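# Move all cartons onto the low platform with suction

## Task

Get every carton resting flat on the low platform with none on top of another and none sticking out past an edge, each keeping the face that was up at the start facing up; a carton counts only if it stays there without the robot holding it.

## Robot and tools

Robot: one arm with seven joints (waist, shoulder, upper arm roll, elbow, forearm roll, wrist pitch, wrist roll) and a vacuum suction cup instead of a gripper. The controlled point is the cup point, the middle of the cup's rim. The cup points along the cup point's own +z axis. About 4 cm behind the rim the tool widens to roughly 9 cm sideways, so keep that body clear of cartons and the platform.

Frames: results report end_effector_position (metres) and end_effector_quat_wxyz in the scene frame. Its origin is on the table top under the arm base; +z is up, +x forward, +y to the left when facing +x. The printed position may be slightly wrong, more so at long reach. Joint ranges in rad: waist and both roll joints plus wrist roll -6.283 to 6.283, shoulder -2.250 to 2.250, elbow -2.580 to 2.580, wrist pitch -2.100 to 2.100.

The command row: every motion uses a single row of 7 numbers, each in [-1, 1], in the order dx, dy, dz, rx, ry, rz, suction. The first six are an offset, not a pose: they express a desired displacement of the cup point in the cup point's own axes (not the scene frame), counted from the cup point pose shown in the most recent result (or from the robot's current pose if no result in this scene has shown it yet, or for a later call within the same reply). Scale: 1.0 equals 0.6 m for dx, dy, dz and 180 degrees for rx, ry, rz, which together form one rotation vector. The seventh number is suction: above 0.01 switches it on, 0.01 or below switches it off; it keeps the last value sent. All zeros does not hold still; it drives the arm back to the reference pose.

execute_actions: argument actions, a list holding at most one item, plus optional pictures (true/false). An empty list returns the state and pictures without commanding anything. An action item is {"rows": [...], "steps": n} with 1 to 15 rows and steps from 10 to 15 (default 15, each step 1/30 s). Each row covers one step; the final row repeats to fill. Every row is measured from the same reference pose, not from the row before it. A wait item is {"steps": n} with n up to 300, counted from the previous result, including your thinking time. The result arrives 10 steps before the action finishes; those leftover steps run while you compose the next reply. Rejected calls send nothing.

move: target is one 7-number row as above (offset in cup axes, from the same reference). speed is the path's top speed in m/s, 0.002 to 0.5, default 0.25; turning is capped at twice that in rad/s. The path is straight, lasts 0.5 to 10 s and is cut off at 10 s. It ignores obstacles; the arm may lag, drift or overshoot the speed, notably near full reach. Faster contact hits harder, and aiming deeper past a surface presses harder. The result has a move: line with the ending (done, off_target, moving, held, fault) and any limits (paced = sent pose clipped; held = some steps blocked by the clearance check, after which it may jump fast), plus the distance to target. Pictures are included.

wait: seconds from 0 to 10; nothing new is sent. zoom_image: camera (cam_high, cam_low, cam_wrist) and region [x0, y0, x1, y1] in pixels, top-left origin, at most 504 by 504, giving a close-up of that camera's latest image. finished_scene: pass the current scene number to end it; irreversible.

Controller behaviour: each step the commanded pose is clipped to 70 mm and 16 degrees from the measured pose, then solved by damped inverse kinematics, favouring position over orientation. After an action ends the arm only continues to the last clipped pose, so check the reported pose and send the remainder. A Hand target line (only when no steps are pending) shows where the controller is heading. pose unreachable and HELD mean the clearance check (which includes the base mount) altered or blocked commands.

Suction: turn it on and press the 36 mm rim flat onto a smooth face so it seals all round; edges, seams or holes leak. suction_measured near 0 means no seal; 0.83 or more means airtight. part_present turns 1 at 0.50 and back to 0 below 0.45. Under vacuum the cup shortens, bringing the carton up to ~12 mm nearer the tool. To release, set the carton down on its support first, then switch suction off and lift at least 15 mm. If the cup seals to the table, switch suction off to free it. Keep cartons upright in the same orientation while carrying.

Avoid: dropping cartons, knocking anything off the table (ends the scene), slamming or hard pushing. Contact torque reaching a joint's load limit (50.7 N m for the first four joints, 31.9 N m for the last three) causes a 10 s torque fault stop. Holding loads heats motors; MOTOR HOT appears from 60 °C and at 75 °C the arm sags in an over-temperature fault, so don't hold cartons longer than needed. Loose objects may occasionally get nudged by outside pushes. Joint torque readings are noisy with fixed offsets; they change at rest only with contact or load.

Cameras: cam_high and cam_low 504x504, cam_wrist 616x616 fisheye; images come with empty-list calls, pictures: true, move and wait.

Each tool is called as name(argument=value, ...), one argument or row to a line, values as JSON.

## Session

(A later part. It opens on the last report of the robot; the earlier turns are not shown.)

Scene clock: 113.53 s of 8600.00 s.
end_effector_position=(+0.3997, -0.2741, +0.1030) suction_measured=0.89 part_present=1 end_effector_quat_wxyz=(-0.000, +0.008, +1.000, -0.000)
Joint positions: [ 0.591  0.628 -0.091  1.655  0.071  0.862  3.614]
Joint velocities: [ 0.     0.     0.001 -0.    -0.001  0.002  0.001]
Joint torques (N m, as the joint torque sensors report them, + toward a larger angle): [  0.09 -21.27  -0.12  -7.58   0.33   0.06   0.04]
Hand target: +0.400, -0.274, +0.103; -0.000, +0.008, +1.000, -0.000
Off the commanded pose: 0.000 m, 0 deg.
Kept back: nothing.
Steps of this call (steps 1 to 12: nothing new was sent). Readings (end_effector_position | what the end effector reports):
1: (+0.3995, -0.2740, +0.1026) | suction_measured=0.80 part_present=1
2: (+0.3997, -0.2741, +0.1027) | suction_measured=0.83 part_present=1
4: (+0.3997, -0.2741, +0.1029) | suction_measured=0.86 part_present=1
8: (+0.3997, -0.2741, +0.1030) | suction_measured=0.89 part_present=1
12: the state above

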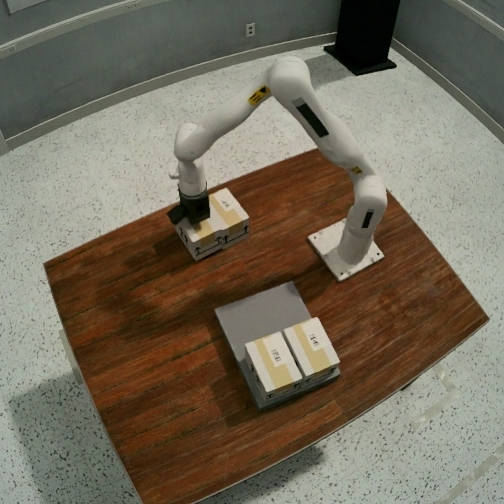

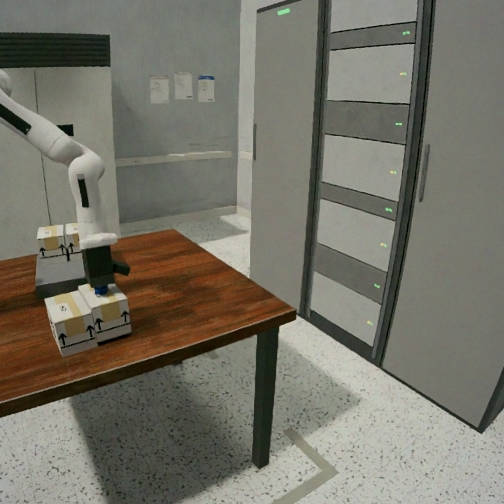

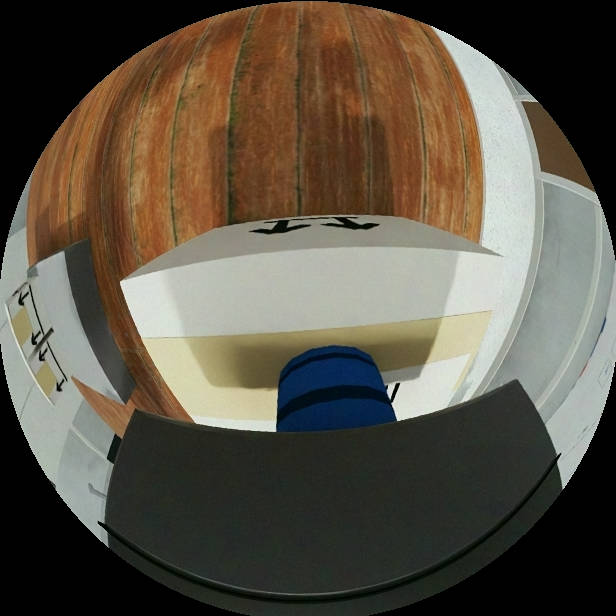

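move(
  target=[0, 0, -0.18667, 0, 0, 0, 1],
  speed=0.25,
)

move(
  target=[-0.010727, 0.59008, -0.05, 0, 0, 0.0533, 1],
  speed=0.3,
)

Scene clock: 114.97 s of 8600.00 s.
end_effector_position=(+0.3998, -0.2737, +0.2150) suction_measured=0.89 part_present=1 end_effector_quat_wxyz=(-0.000, +0.008, +1.000, -0.000)
Joint positions: [ 0.594  0.486 -0.096  1.494  0.049  1.165  3.633]
Joint velocities: [ 0.    -0.001 -0.    -0.002  0.     0.002  0.   ]
Joint torques (N m, as the joint torque sensors report them, + toward a larger angle): [  0.1  -20.49  -0.2   -9.37   0.32   0.19  -0.11]
Hand target: +0.400, -0.274, +0.215; -0.000, +0.008, +1.000, -0.000
Off the commanded pose: 0.000 m, 0 deg.
Kept back: nothing.
move: done

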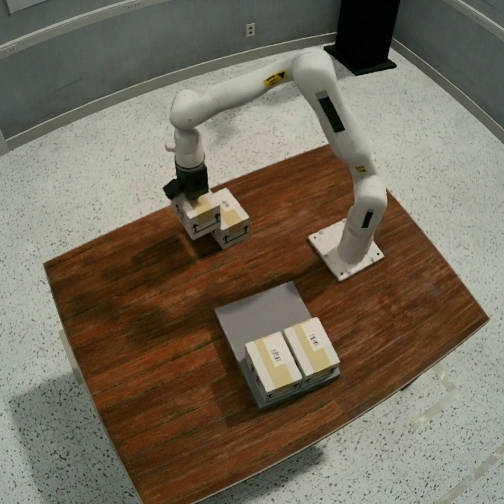

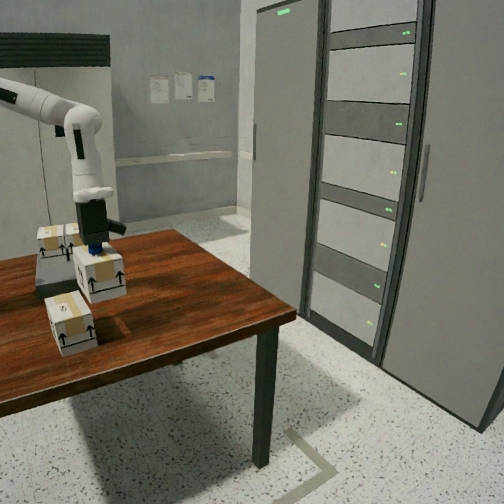

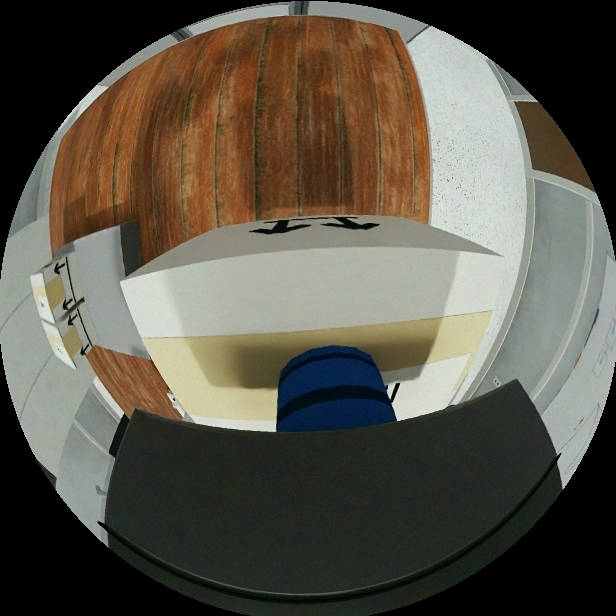

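Scene clock: 116.57 s of 8600.00 s.
end_effector_position=(+0.4111, +0.0792, +0.2439) suction_measured=0.89 part_present=1 end_effector_quat_wxyz=(-0.001, +0.093, +0.996, -0.001)
Joint positions: [-0.078  0.324 -0.254  1.655  0.087  1.176  2.62 ]
Joint velocities: [-0.009  0.006 -0.016 -0.003  0.002  0.003 -0.005]
Joint torques (N m, as the joint torque sensors report them, + toward a larger angle): [ -0.05 -16.86  -0.83  -9.36   0.3    0.17   0.22]
Hand target: +0.411, +0.080, +0.244; -0.001, +0.092, +0.996, -0.001
Off the commanded pose: 0.002 m, 0 deg.
Kept back: nothing.
move: done

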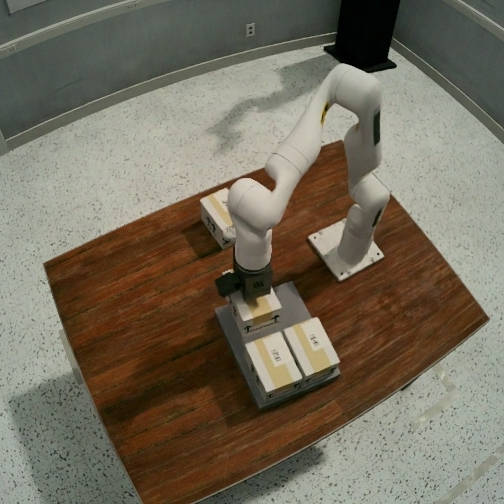

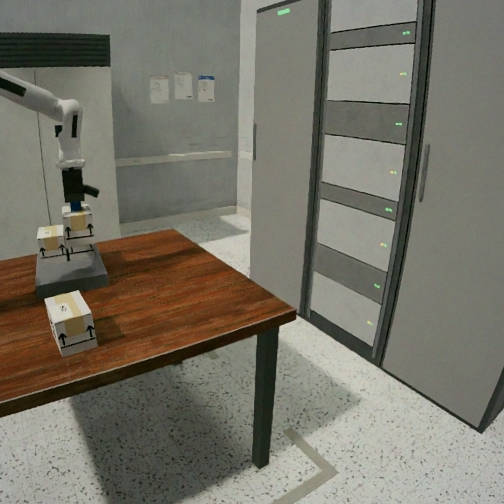

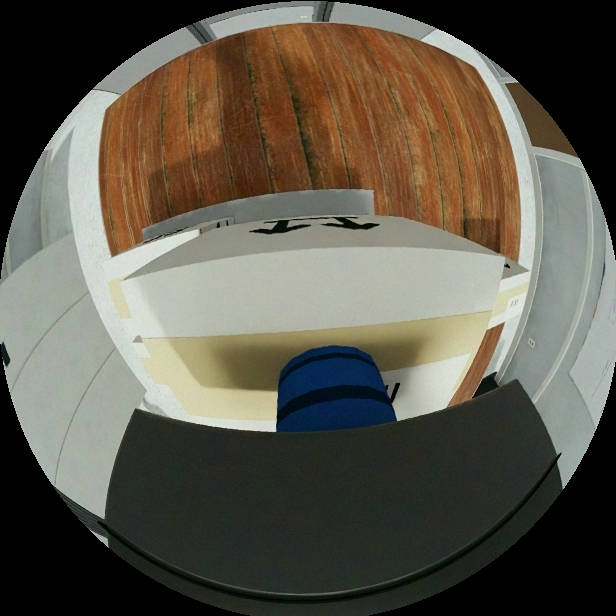

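zoom_image(
  camera="cam_low",
  region=[20, 180, 130, 300],
)

Region (20, 180, 130, 300) of cam_low's 504x504 image, scaled by 4.200, with more detail than that image has; it fills the left 462 columns of this view, and the rest is white.

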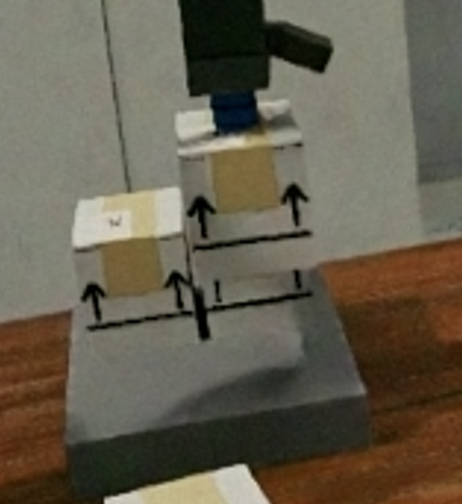

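zoom_image(
  camera="cam_wrist",
  region=[90, 170, 390, 370],
)

Region (90, 170, 390, 370) of cam_wrist's 616x616 image, scaled by 1.680, with more detail than that image has.

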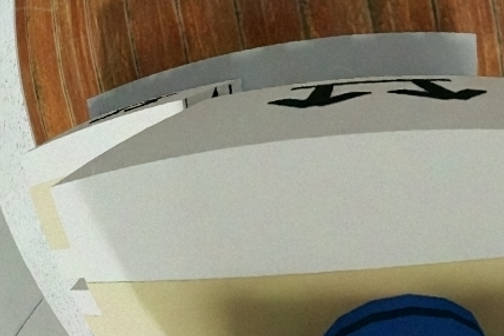

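move(
  target=[0, 0, 0.1315, 0, 0, 0, 1],
  speed=0.2,
)

Scene clock: 118.50 s of 8600.00 s.
end_effector_position=(+0.4112, +0.0788, +0.1652) suction_measured=0.89 part_present=1 end_effector_quat_wxyz=(-0.001, +0.093, +0.996, -0.001)
Joint positions: [-0.088  0.418 -0.245  1.799  0.123  0.941  2.587]
Joint velocities: [ 0.001  0.004 -0.001  0.001  0.001 -0.002 -0.001]
Joint torques (N m, as the joint torque sensors report them, + toward a larger angle): [  0.17 -17.75  -0.94  -7.92   0.34   0.15   0.08]
Hand target: +0.411, +0.079, +0.165; -0.001, +0.093, +0.996, -0.001
Off the commanded pose: 0.000 m, 0 deg.
Kept back: nothing.
move: done

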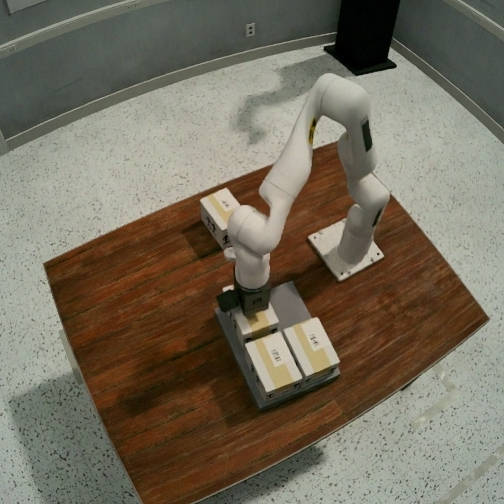

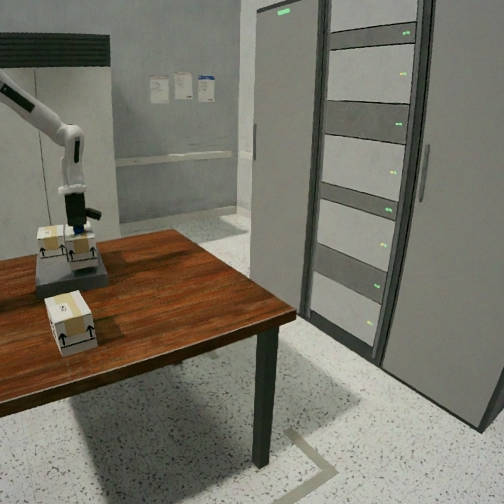

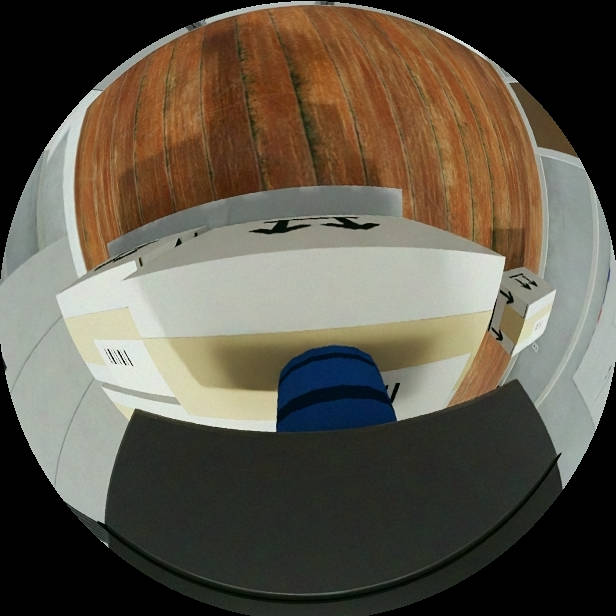

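zoom_image(
  camera="cam_wrist",
  region=[340, 150, 560, 370],
)

Region (340, 150, 560, 370) of cam_wrist's 616x616 image, scaled by 2.291, with more detail than that image has.

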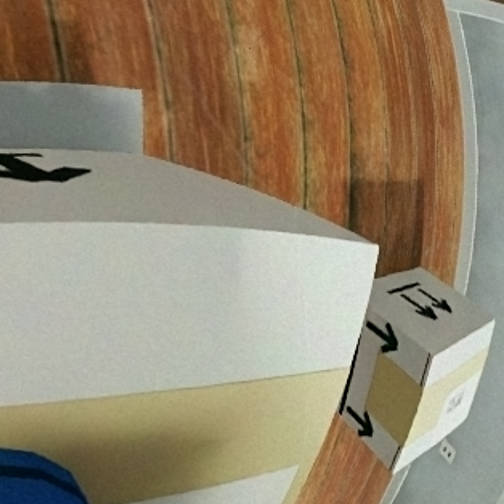

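zoom_image(
  camera="cam_wrist",
  region=[40, 200, 240, 420],
)

Region (40, 200, 240, 420) of cam_wrist's 616x616 image, scaled by 2.291, with more detail than that image has; it fills the left 458 columns of this view, and the rest is white.

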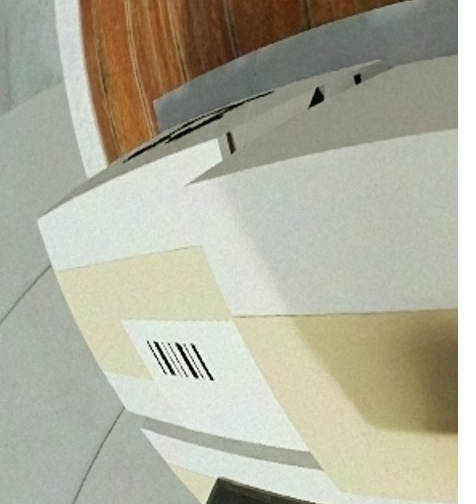

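move(
  target=[0, 0.0033, 0.037, 0, 0, 0, 1],
  speed=0.1,
)

move(
  target=[0, 0, 0.0108, 0, 0, 0, 1],
  speed=0.02,
)

Scene clock: 122.53 s of 8600.00 s.
end_effector_position=(+0.4117, +0.0806, +0.1431) suction_measured=0.89 part_present=1 end_effector_quat_wxyz=(-0.001, +0.093, +0.996, -0.001)
Joint positions: [-0.098  0.453 -0.24   1.829  0.137  0.877  2.571]
Joint velocities: [-0.002  0.002 -0.    -0.001 -0.    -0.    -0.001]
Joint torques (N m, as the joint torque sensors report them, + toward a larger angle): [  0.19 -17.73  -0.86  -7.88   0.24   0.29   0.13]
Hand target: +0.412, +0.081, +0.143; -0.001, +0.093, +0.996, -0.001
Off the commanded pose: 0.000 m, 0 deg.
Kept back: nothing.
After step 90, 0.33 s passed at rest.
move: done

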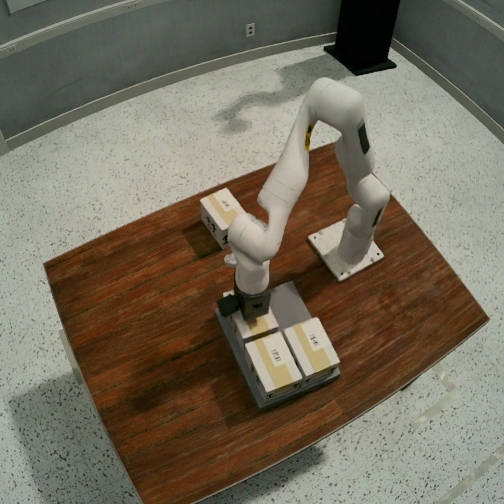

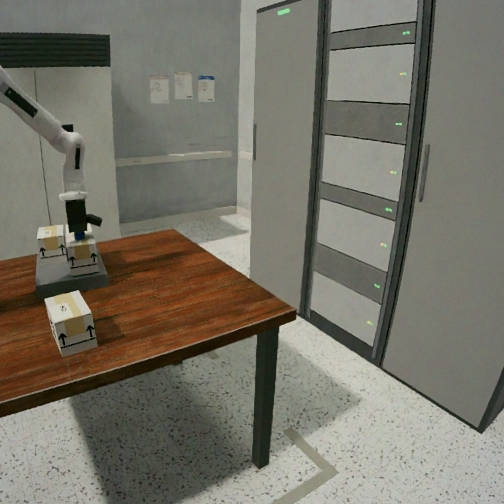

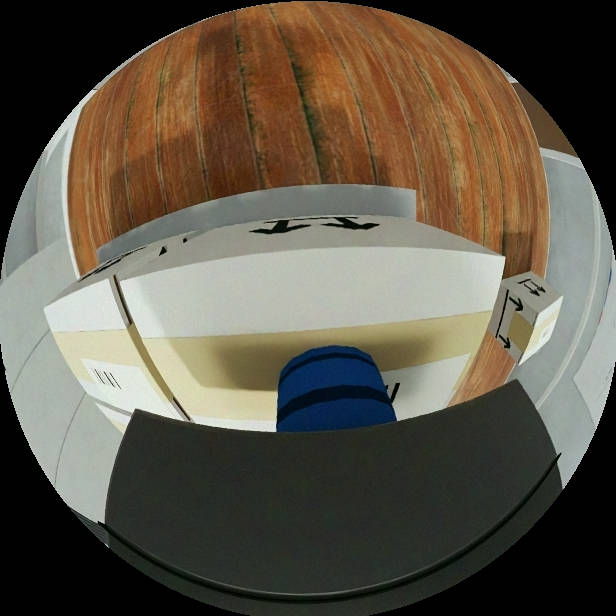

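Scene clock: 123.23 s of 8600.00 s.
end_effector_position=(+0.4123, +0.0806, +0.1381) suction_measured=0.89 part_present=1 end_effector_quat_wxyz=(+0.001, +0.093, +0.996, -0.001)
Joint positions: [-0.099  0.461 -0.238  1.837  0.141  0.859  2.567]
Joint velocities: [ 0.001  0.     0.     0.     0.001  0.    -0.001]
Joint torques (N m, as the joint torque sensors report them, + toward a larger angle): [  0.11 -15.46  -0.71  -7.06   0.32  -0.31   0.02]
Hand target: +0.412, +0.081, +0.137; -0.001, +0.093, +0.996, -0.001
Off the commanded pose: 0.002 m, 0 deg.
Kept back: nothing.
move: done

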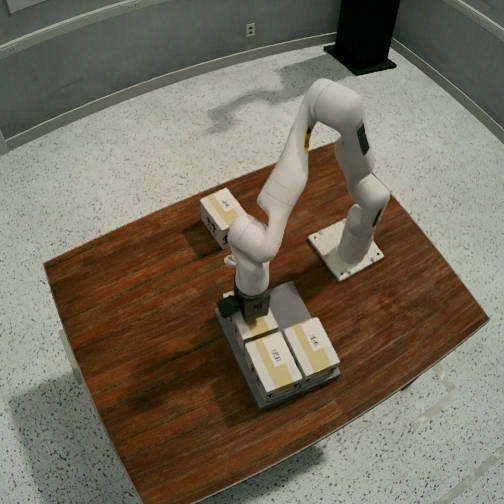

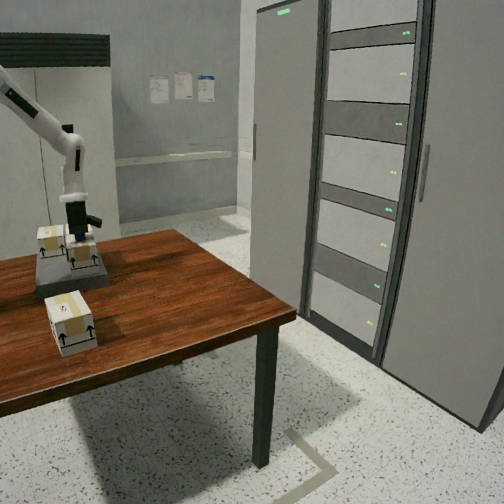

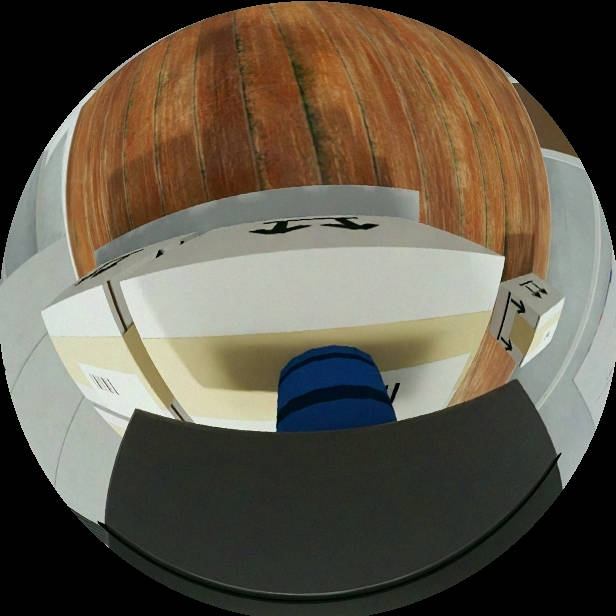

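move(
  target=[0, 0, -0.10317, 0, 0, 0, -1],
  speed=0.15,
)

move(
  target=[0.066727, -0.620757, 0.10833, 0, 0, -0.0541, -1],
  speed=0.35,
)

Scene clock: 124.70 s of 8600.00 s.
end_effector_position=(+0.4120, +0.0809, +0.1999) suction_measured=0.00 part_present=0 end_effector_quat_wxyz=(+0.001, +0.093, +0.996, -0.001)
Joint positions: [-0.087  0.372 -0.251  1.74   0.106  1.042  2.598]
Joint velocities: [ 0.001 -0.002  0.    -0.001 -0.001  0.    -0.   ]
Joint torques (N m, as the joint torque sensors report them, + toward a larger angle): [  0.26 -14.98  -0.45  -7.33   0.2    0.15   0.09]
Hand target: +0.412, +0.081, +0.200; +0.001, +0.093, +0.996, -0.001
Off the commanded pose: 0.000 m, 0 deg.
Kept back: nothing.
move: done

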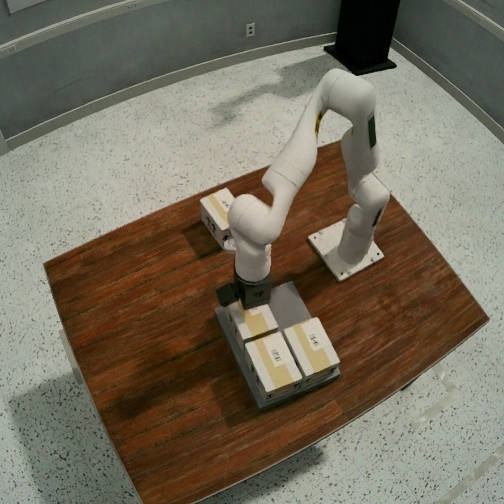

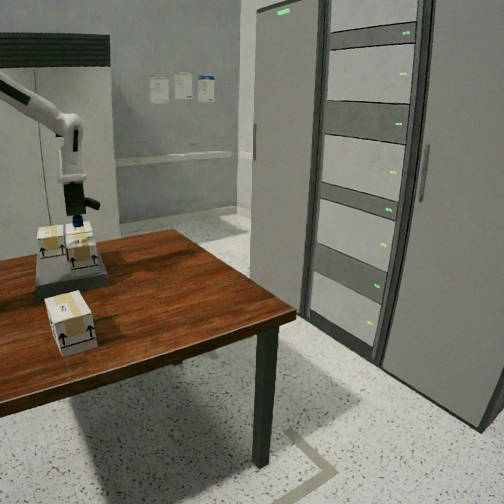

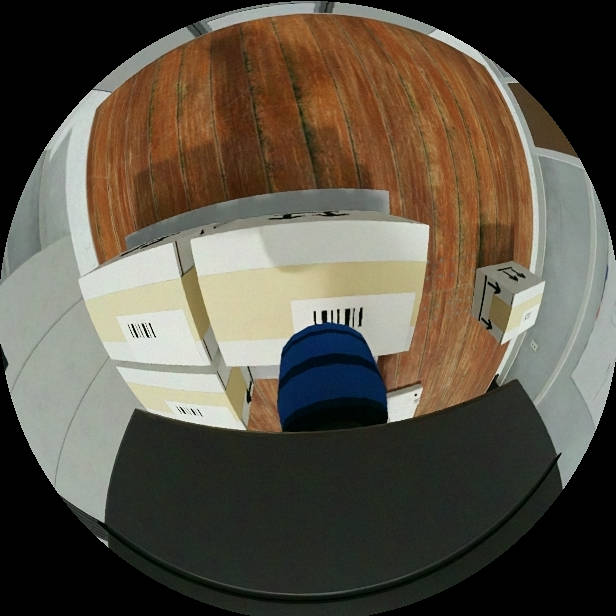

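Scene clock: 126.40 s of 8600.00 s.
end_effector_position=(+0.3053, -0.2776, +0.1358) suction_measured=0.00 part_present=0 end_effector_quat_wxyz=(+0.002, +0.008, +1.000, -0.000)
Joint positions: [ 0.728  0.443 -0.09   1.87   0.049  0.829  3.757]
Joint velocities: [ 0.002  0.002  0.001 -0.    -0.002 -0.     0.002]
Joint torques (N m, as the joint torque sensors report them, + toward a larger angle): [  0.48 -15.09   0.51  -6.11   0.3    0.07  -0.14]
Hand target: +0.305, -0.278, +0.136; +0.002, +0.008, +1.000, -0.000
Off the commanded pose: 0.001 m, 0 deg.
Kept back: nothing.
move: done

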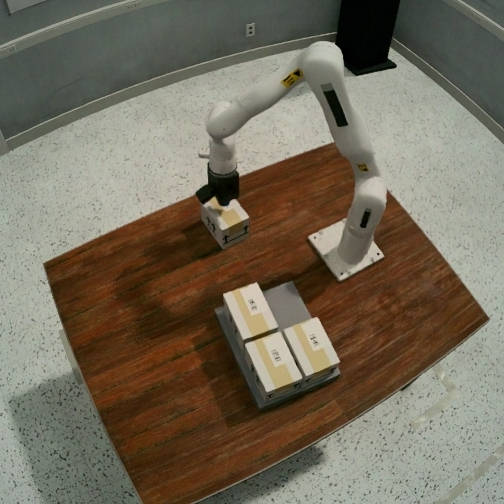

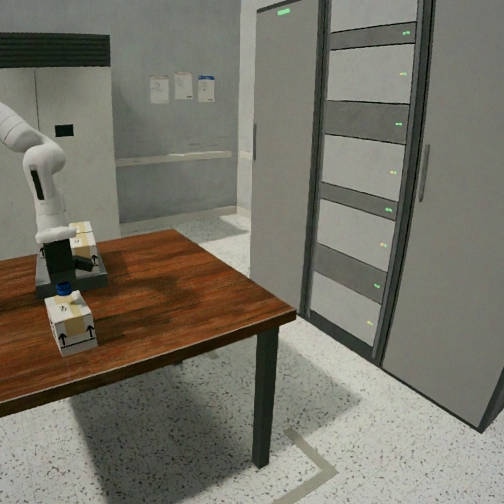

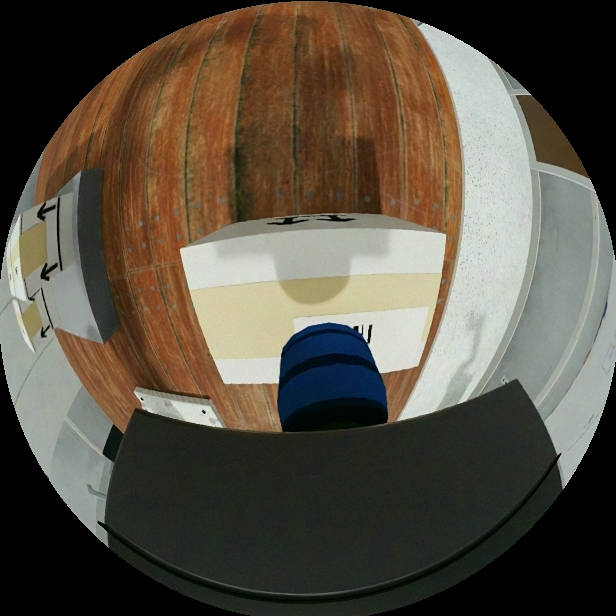

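zoom_image(
  camera="cam_wrist",
  region=[160, 200, 470, 440],
)

Region (160, 200, 470, 440) of cam_wrist's 616x616 image, scaled by 1.626, with more detail than that image has; it fills the top 390 rows of this view, and the rest is white.

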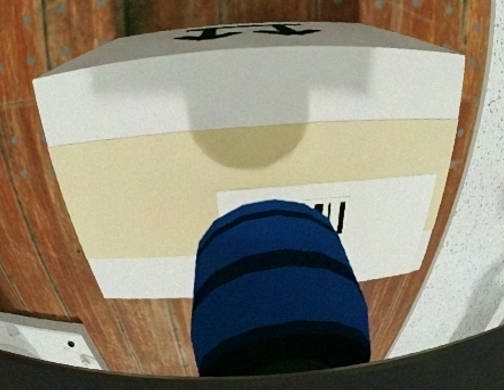

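move(
  target=[0.0025, -0.0025, 0.05467, 0, 0.0012, 0, 1],
  speed=0.06,
)

wait(
  seconds=0.3,
)

Scene clock: 128.07 s of 8600.00 s.
end_effector_position=(+0.3033, -0.2788, +0.1024) suction_measured=0.78 part_present=1 end_effector_quat_wxyz=(-0.001, +0.008, +1.000, +0.000)
Joint positions: [ 0.726  0.504 -0.085  1.907  0.061  0.736  3.75 ]
Joint velocities: [-0.001 -0.011  0.002 -0.011  0.003 -0.011  0.   ]
Joint torques (N m, as the joint torque sensors report them, + toward a larger angle): [  0.49 -18.21  -0.21  -6.95   0.11   0.08  -0.01]
Hand target: +0.304, -0.279, +0.103; -0.000, +0.008, +1.000, -0.000
Off the commanded pose: 0.001 m, 0 deg.
Kept back: nothing.
move: done

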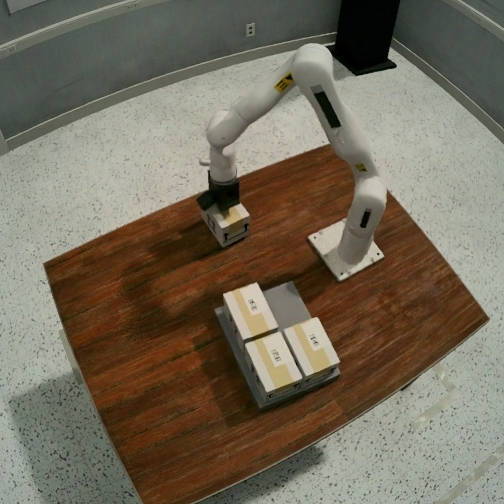

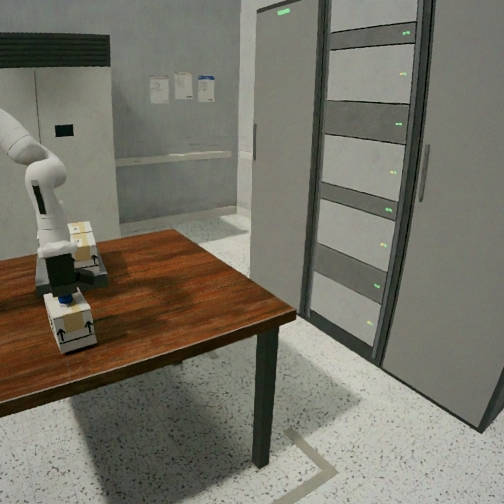

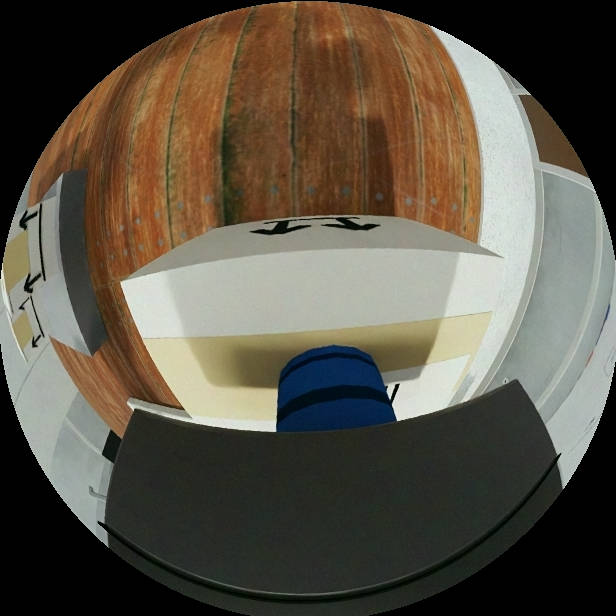

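Scene clock: 128.37 s of 8600.00 s.
end_effector_position=(+0.3038, -0.2792, +0.1030) suction_measured=0.89 part_present=1 end_effector_quat_wxyz=(-0.000, +0.008, +1.000, -0.000)
Joint positions: [ 0.726  0.503 -0.085  1.906  0.061  0.736  3.75 ]
Joint velocities: [-0.001 -0.    -0.     0.002  0.    -0.     0.   ]
Joint torques (N m, as the joint torque sensors report them, + toward a larger angle): [  0.17 -18.35  -0.2   -6.94   0.1    0.08   0.14]
Hand target: +0.304, -0.279, +0.103; -0.000, +0.008, +1.000, -0.000
Off the commanded pose: 0.000 m, 0 deg.
Kept back: nothing.
Steps of this call (steps 1 to 9: nothing new was sent). Readings (end_effector_position | what the end effector reports):
1: (+0.3036, -0.2791, +0.1026) | suction_measured=0.81 part_present=1
2: (+0.3038, -0.2792, +0.1027) | suction_measured=0.84 part_present=1
4: (+0.3038, -0.2792, +0.1029) | suction_measured=0.86 part_present=1
8: (+0.3038, -0.2792, +0.1029) | suction_measured=0.89 part_present=1
9: the state above

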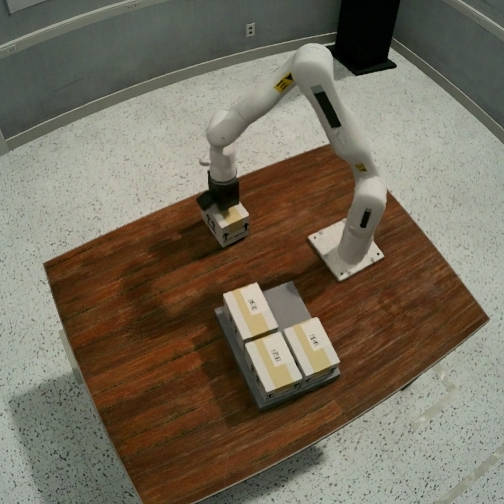

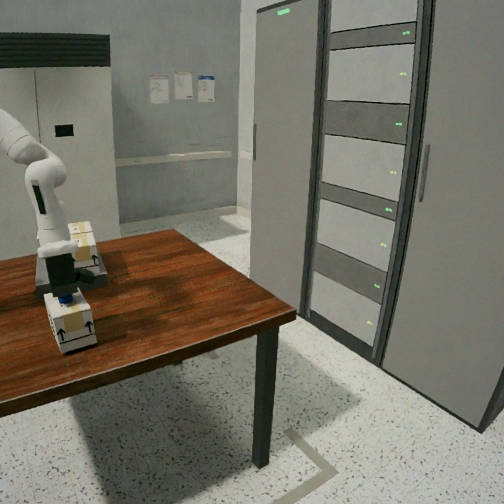

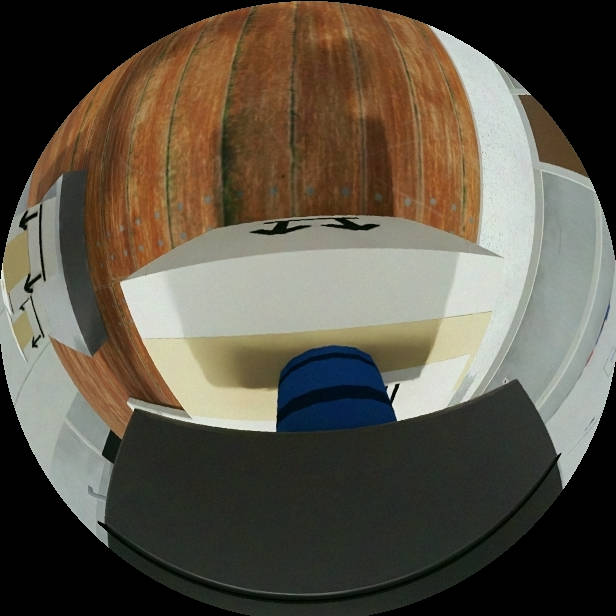

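move(
  target=[0, 0, -0.18667, 0, 0, 0, 1],
  speed=0.25,
)

move(
  target=[-0.002232, 0.620948, -0.05, 0, 0, 0.0533, 1],
  speed=0.3,
)

Scene clock: 131.20 s of 8600.00 s.
end_effector_position=(+0.3039, -0.2788, +0.2149) suction_measured=0.89 part_present=1 end_effector_quat_wxyz=(-0.000, +0.008, +1.000, -0.000)
Joint positions: [ 0.733  0.332 -0.091  1.739  0.033  1.073  3.775]
Joint velocities: [-0.    -0.003  0.    -0.    -0.    -0.001 -0.001]
Joint torques (N m, as the joint torque sensors report them, + toward a larger angle): [  0.2  -16.99  -0.09  -9.04   0.31   0.03   0.03]
Hand target: +0.304, -0.279, +0.215; -0.000, +0.008, +1.000, -0.000
Off the commanded pose: 0.000 m, 0 deg.
Kept back: nothing.
move: done

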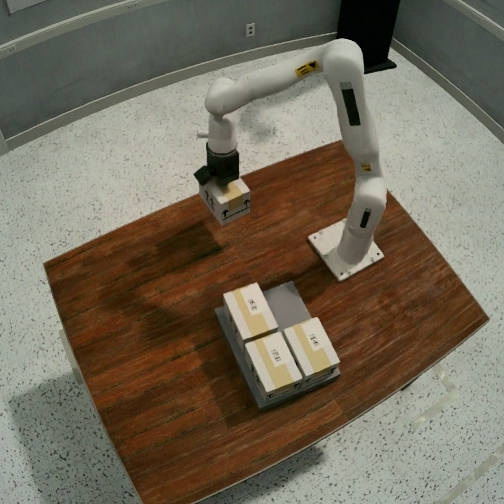

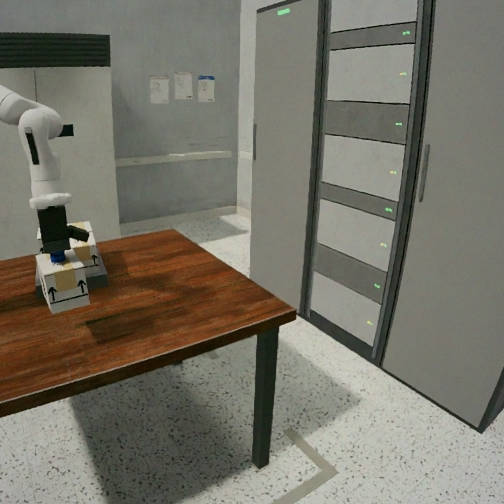

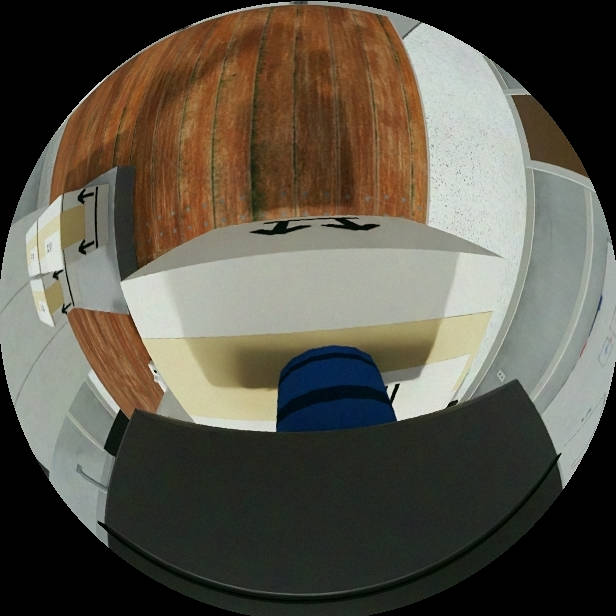

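Scene clock: 132.87 s of 8600.00 s.
end_effector_position=(+0.3100, +0.0930, +0.2440) suction_measured=0.89 part_present=1 end_effector_quat_wxyz=(-0.001, +0.092, +0.996, -0.001)
Joint positions: [ 0.05   0.125 -0.485  1.924  0.065  1.11   2.515]
Joint velocities: [-0.007  0.008 -0.016 -0.001  0.002 -0.001 -0.002]
Joint torques (N m, as the joint torque sensors report them, + toward a larger angle): [  0.38 -11.67  -0.78  -9.31   0.49   0.26  -0.27]
Hand target: +0.310, +0.093, +0.244; -0.001, +0.091, +0.996, -0.001
Off the commanded pose: 0.002 m, 0 deg.
Kept back: nothing.
move: done

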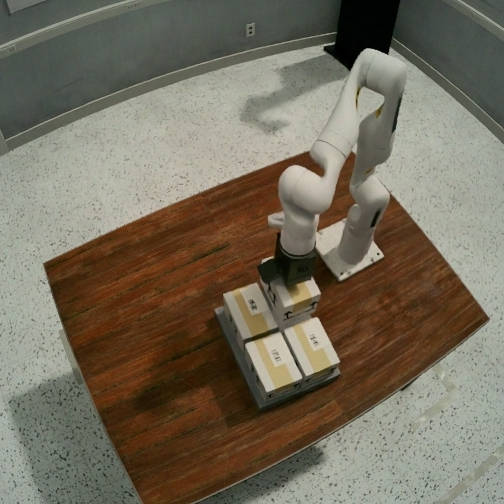

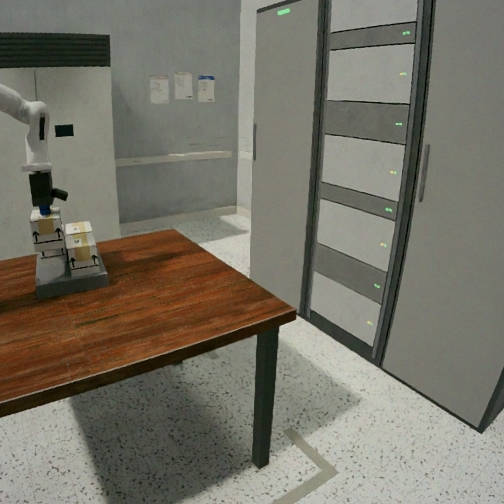

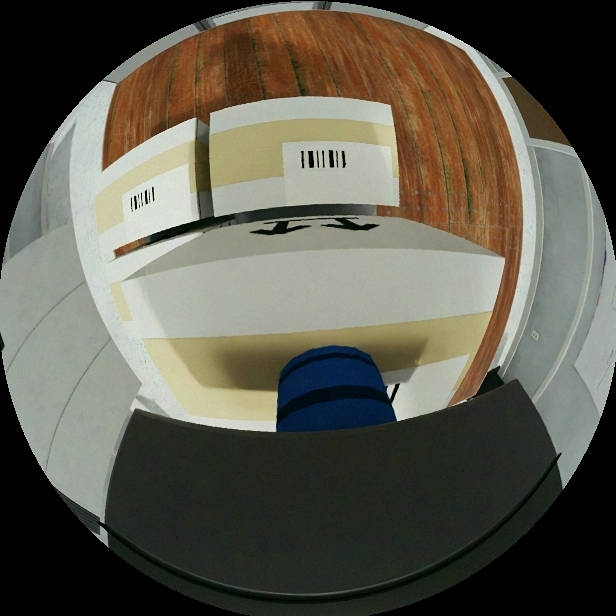

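zoom_image(
  camera="cam_wrist",
  region=[180, 80, 480, 250],
)

Region (180, 80, 480, 250) of cam_wrist's 616x616 image, scaled by 1.680, with more detail than that image has; it fills the top 286 rows of this view, and the rest is white.

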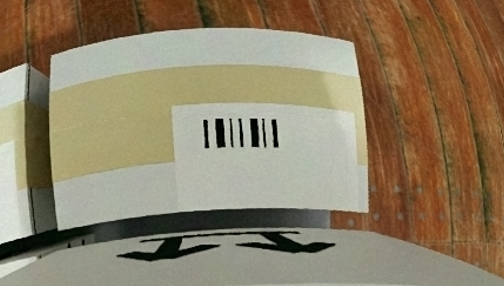

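move(
  target=[0, 0.0058, 0.16833, 0, 0, 0, 1],
  speed=0.2,
)

move(
  target=[0, 0, 0.0108, 0, 0, 0, 1],
  speed=0.02,
)

Scene clock: 135.83 s of 8600.00 s.
end_effector_position=(+0.3109, +0.0957, +0.1432) suction_measured=0.89 part_present=1 end_effector_quat_wxyz=(-0.001, +0.093, +0.996, -0.002)
Joint positions: [-0.012  0.296 -0.468  2.113  0.191  0.774  2.374]
Joint velocities: [-0.003  0.008 -0.003  0.001  0.002  0.    -0.002]
Joint torques (N m, as the joint torque sensors report them, + toward a larger angle): [  0.01 -12.95  -1.08  -7.     0.13   0.19   0.32]
Hand target: +0.311, +0.096, +0.143; -0.001, +0.092, +0.996, -0.002
Off the commanded pose: 0.001 m, 0 deg.
Kept back: nothing.
move: done

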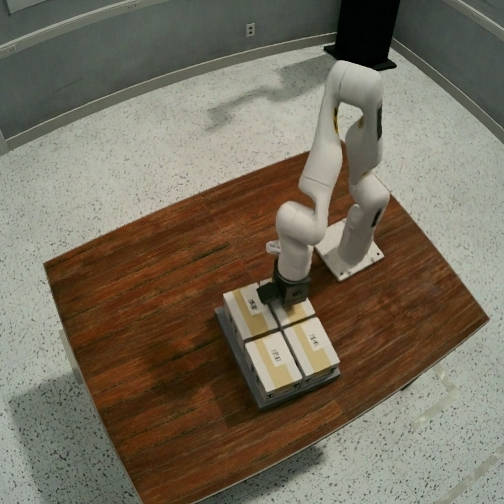

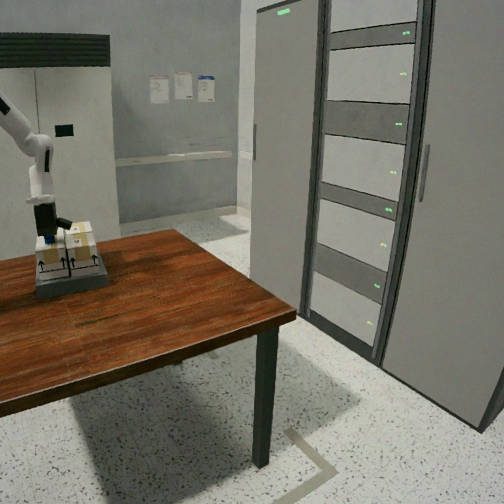

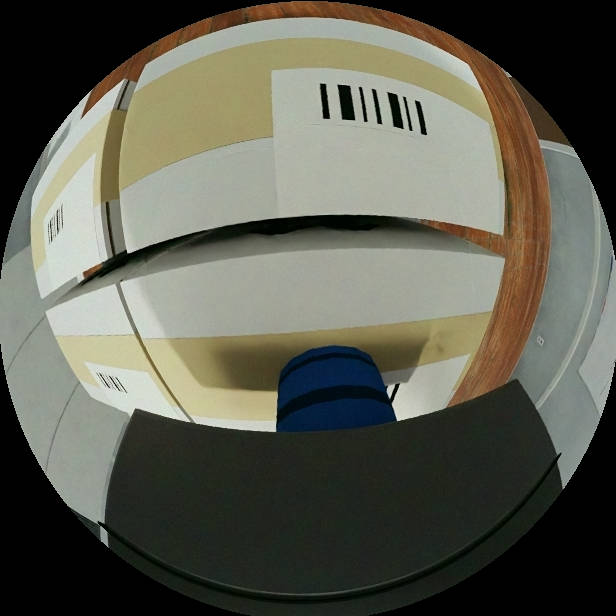

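Scene clock: 136.53 s of 8600.00 s.
end_effector_position=(+0.3114, +0.0958, +0.1380) suction_measured=0.89 part_present=1 end_effector_quat_wxyz=(+0.001, +0.093, +0.996, -0.002)
Joint positions: [-0.018  0.306 -0.464  2.123  0.202  0.754  2.363]
Joint velocities: [-0.    -0.    -0.     0.    -0.     0.001 -0.001]
Joint torques (N m, as the joint torque sensors report them, + toward a larger angle): [ -0.02 -10.89  -0.77  -6.26   0.45  -0.57   0.08]
Hand target: +0.311, +0.096, +0.137; -0.001, +0.093, +0.996, -0.002
Off the commanded pose: 0.001 m, 0 deg.
Kept back: nothing.
move: done

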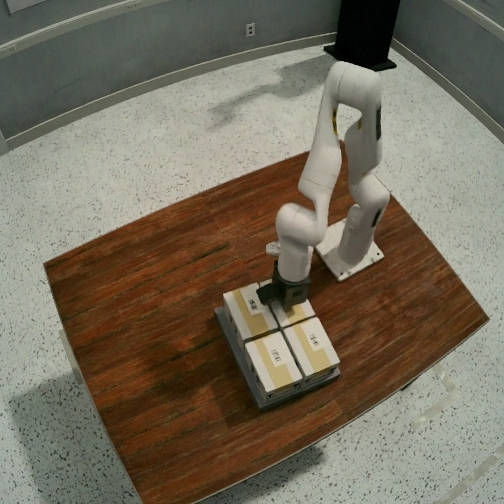

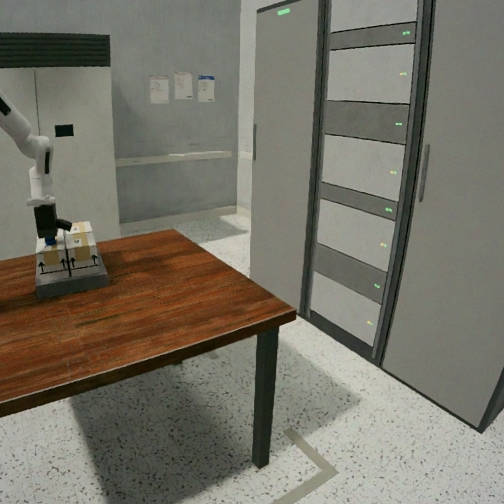

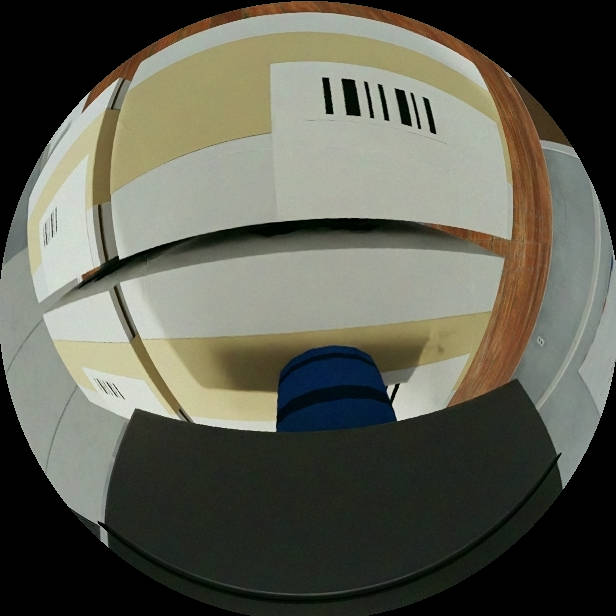

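move(
  target=[0, 0, -0.15, 0, 0, 0, -1],
  speed=0.15,
)

Scene clock: 137.77 s of 8600.00 s.
end_effector_position=(+0.3109, +0.0963, +0.2278) suction_measured=0.00 part_present=0 end_effector_quat_wxyz=(+0.000, +0.092, +0.996, -0.001)
Joint positions: [ 0.038  0.148 -0.49   1.957  0.082  1.055  2.487]
Joint velocities: [ 0.001 -0.004  0.002 -0.003 -0.001  0.001 -0.   ]
Joint torques (N m, as the joint torque sensors report them, + toward a larger angle): [  0.42 -10.13  -0.73  -7.12   0.06   0.09  -0.02]
Hand target: +0.311, +0.096, +0.228; +0.001, +0.092, +0.996, -0.001
Off the commanded pose: 0.000 m, 0 deg.
Kept back: nothing.
move: done

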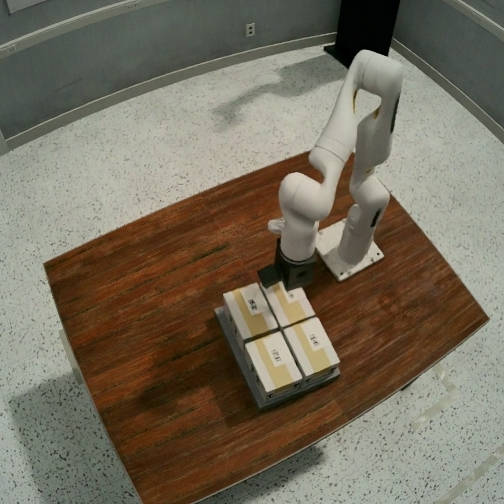

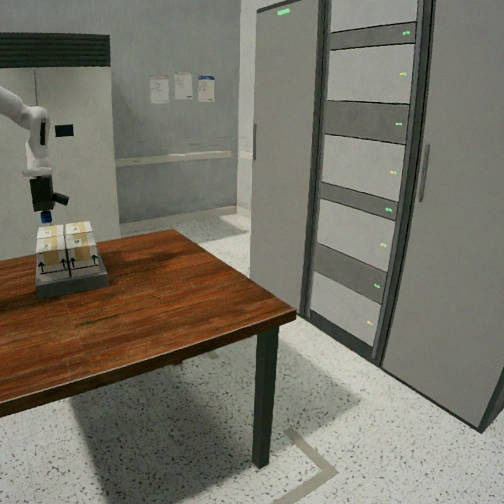

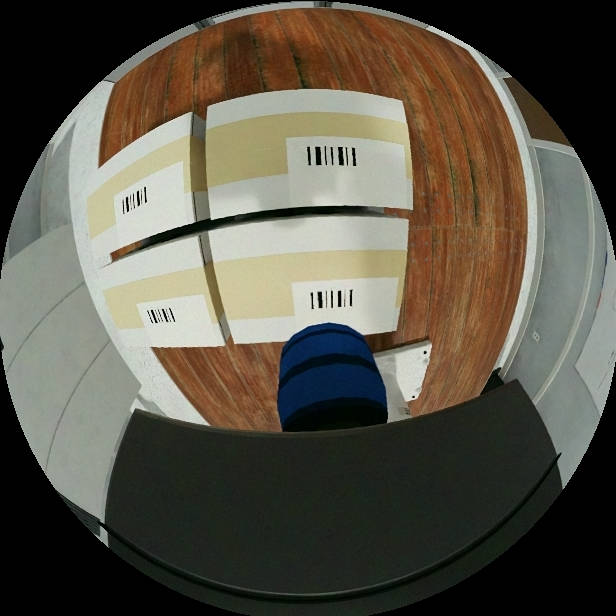

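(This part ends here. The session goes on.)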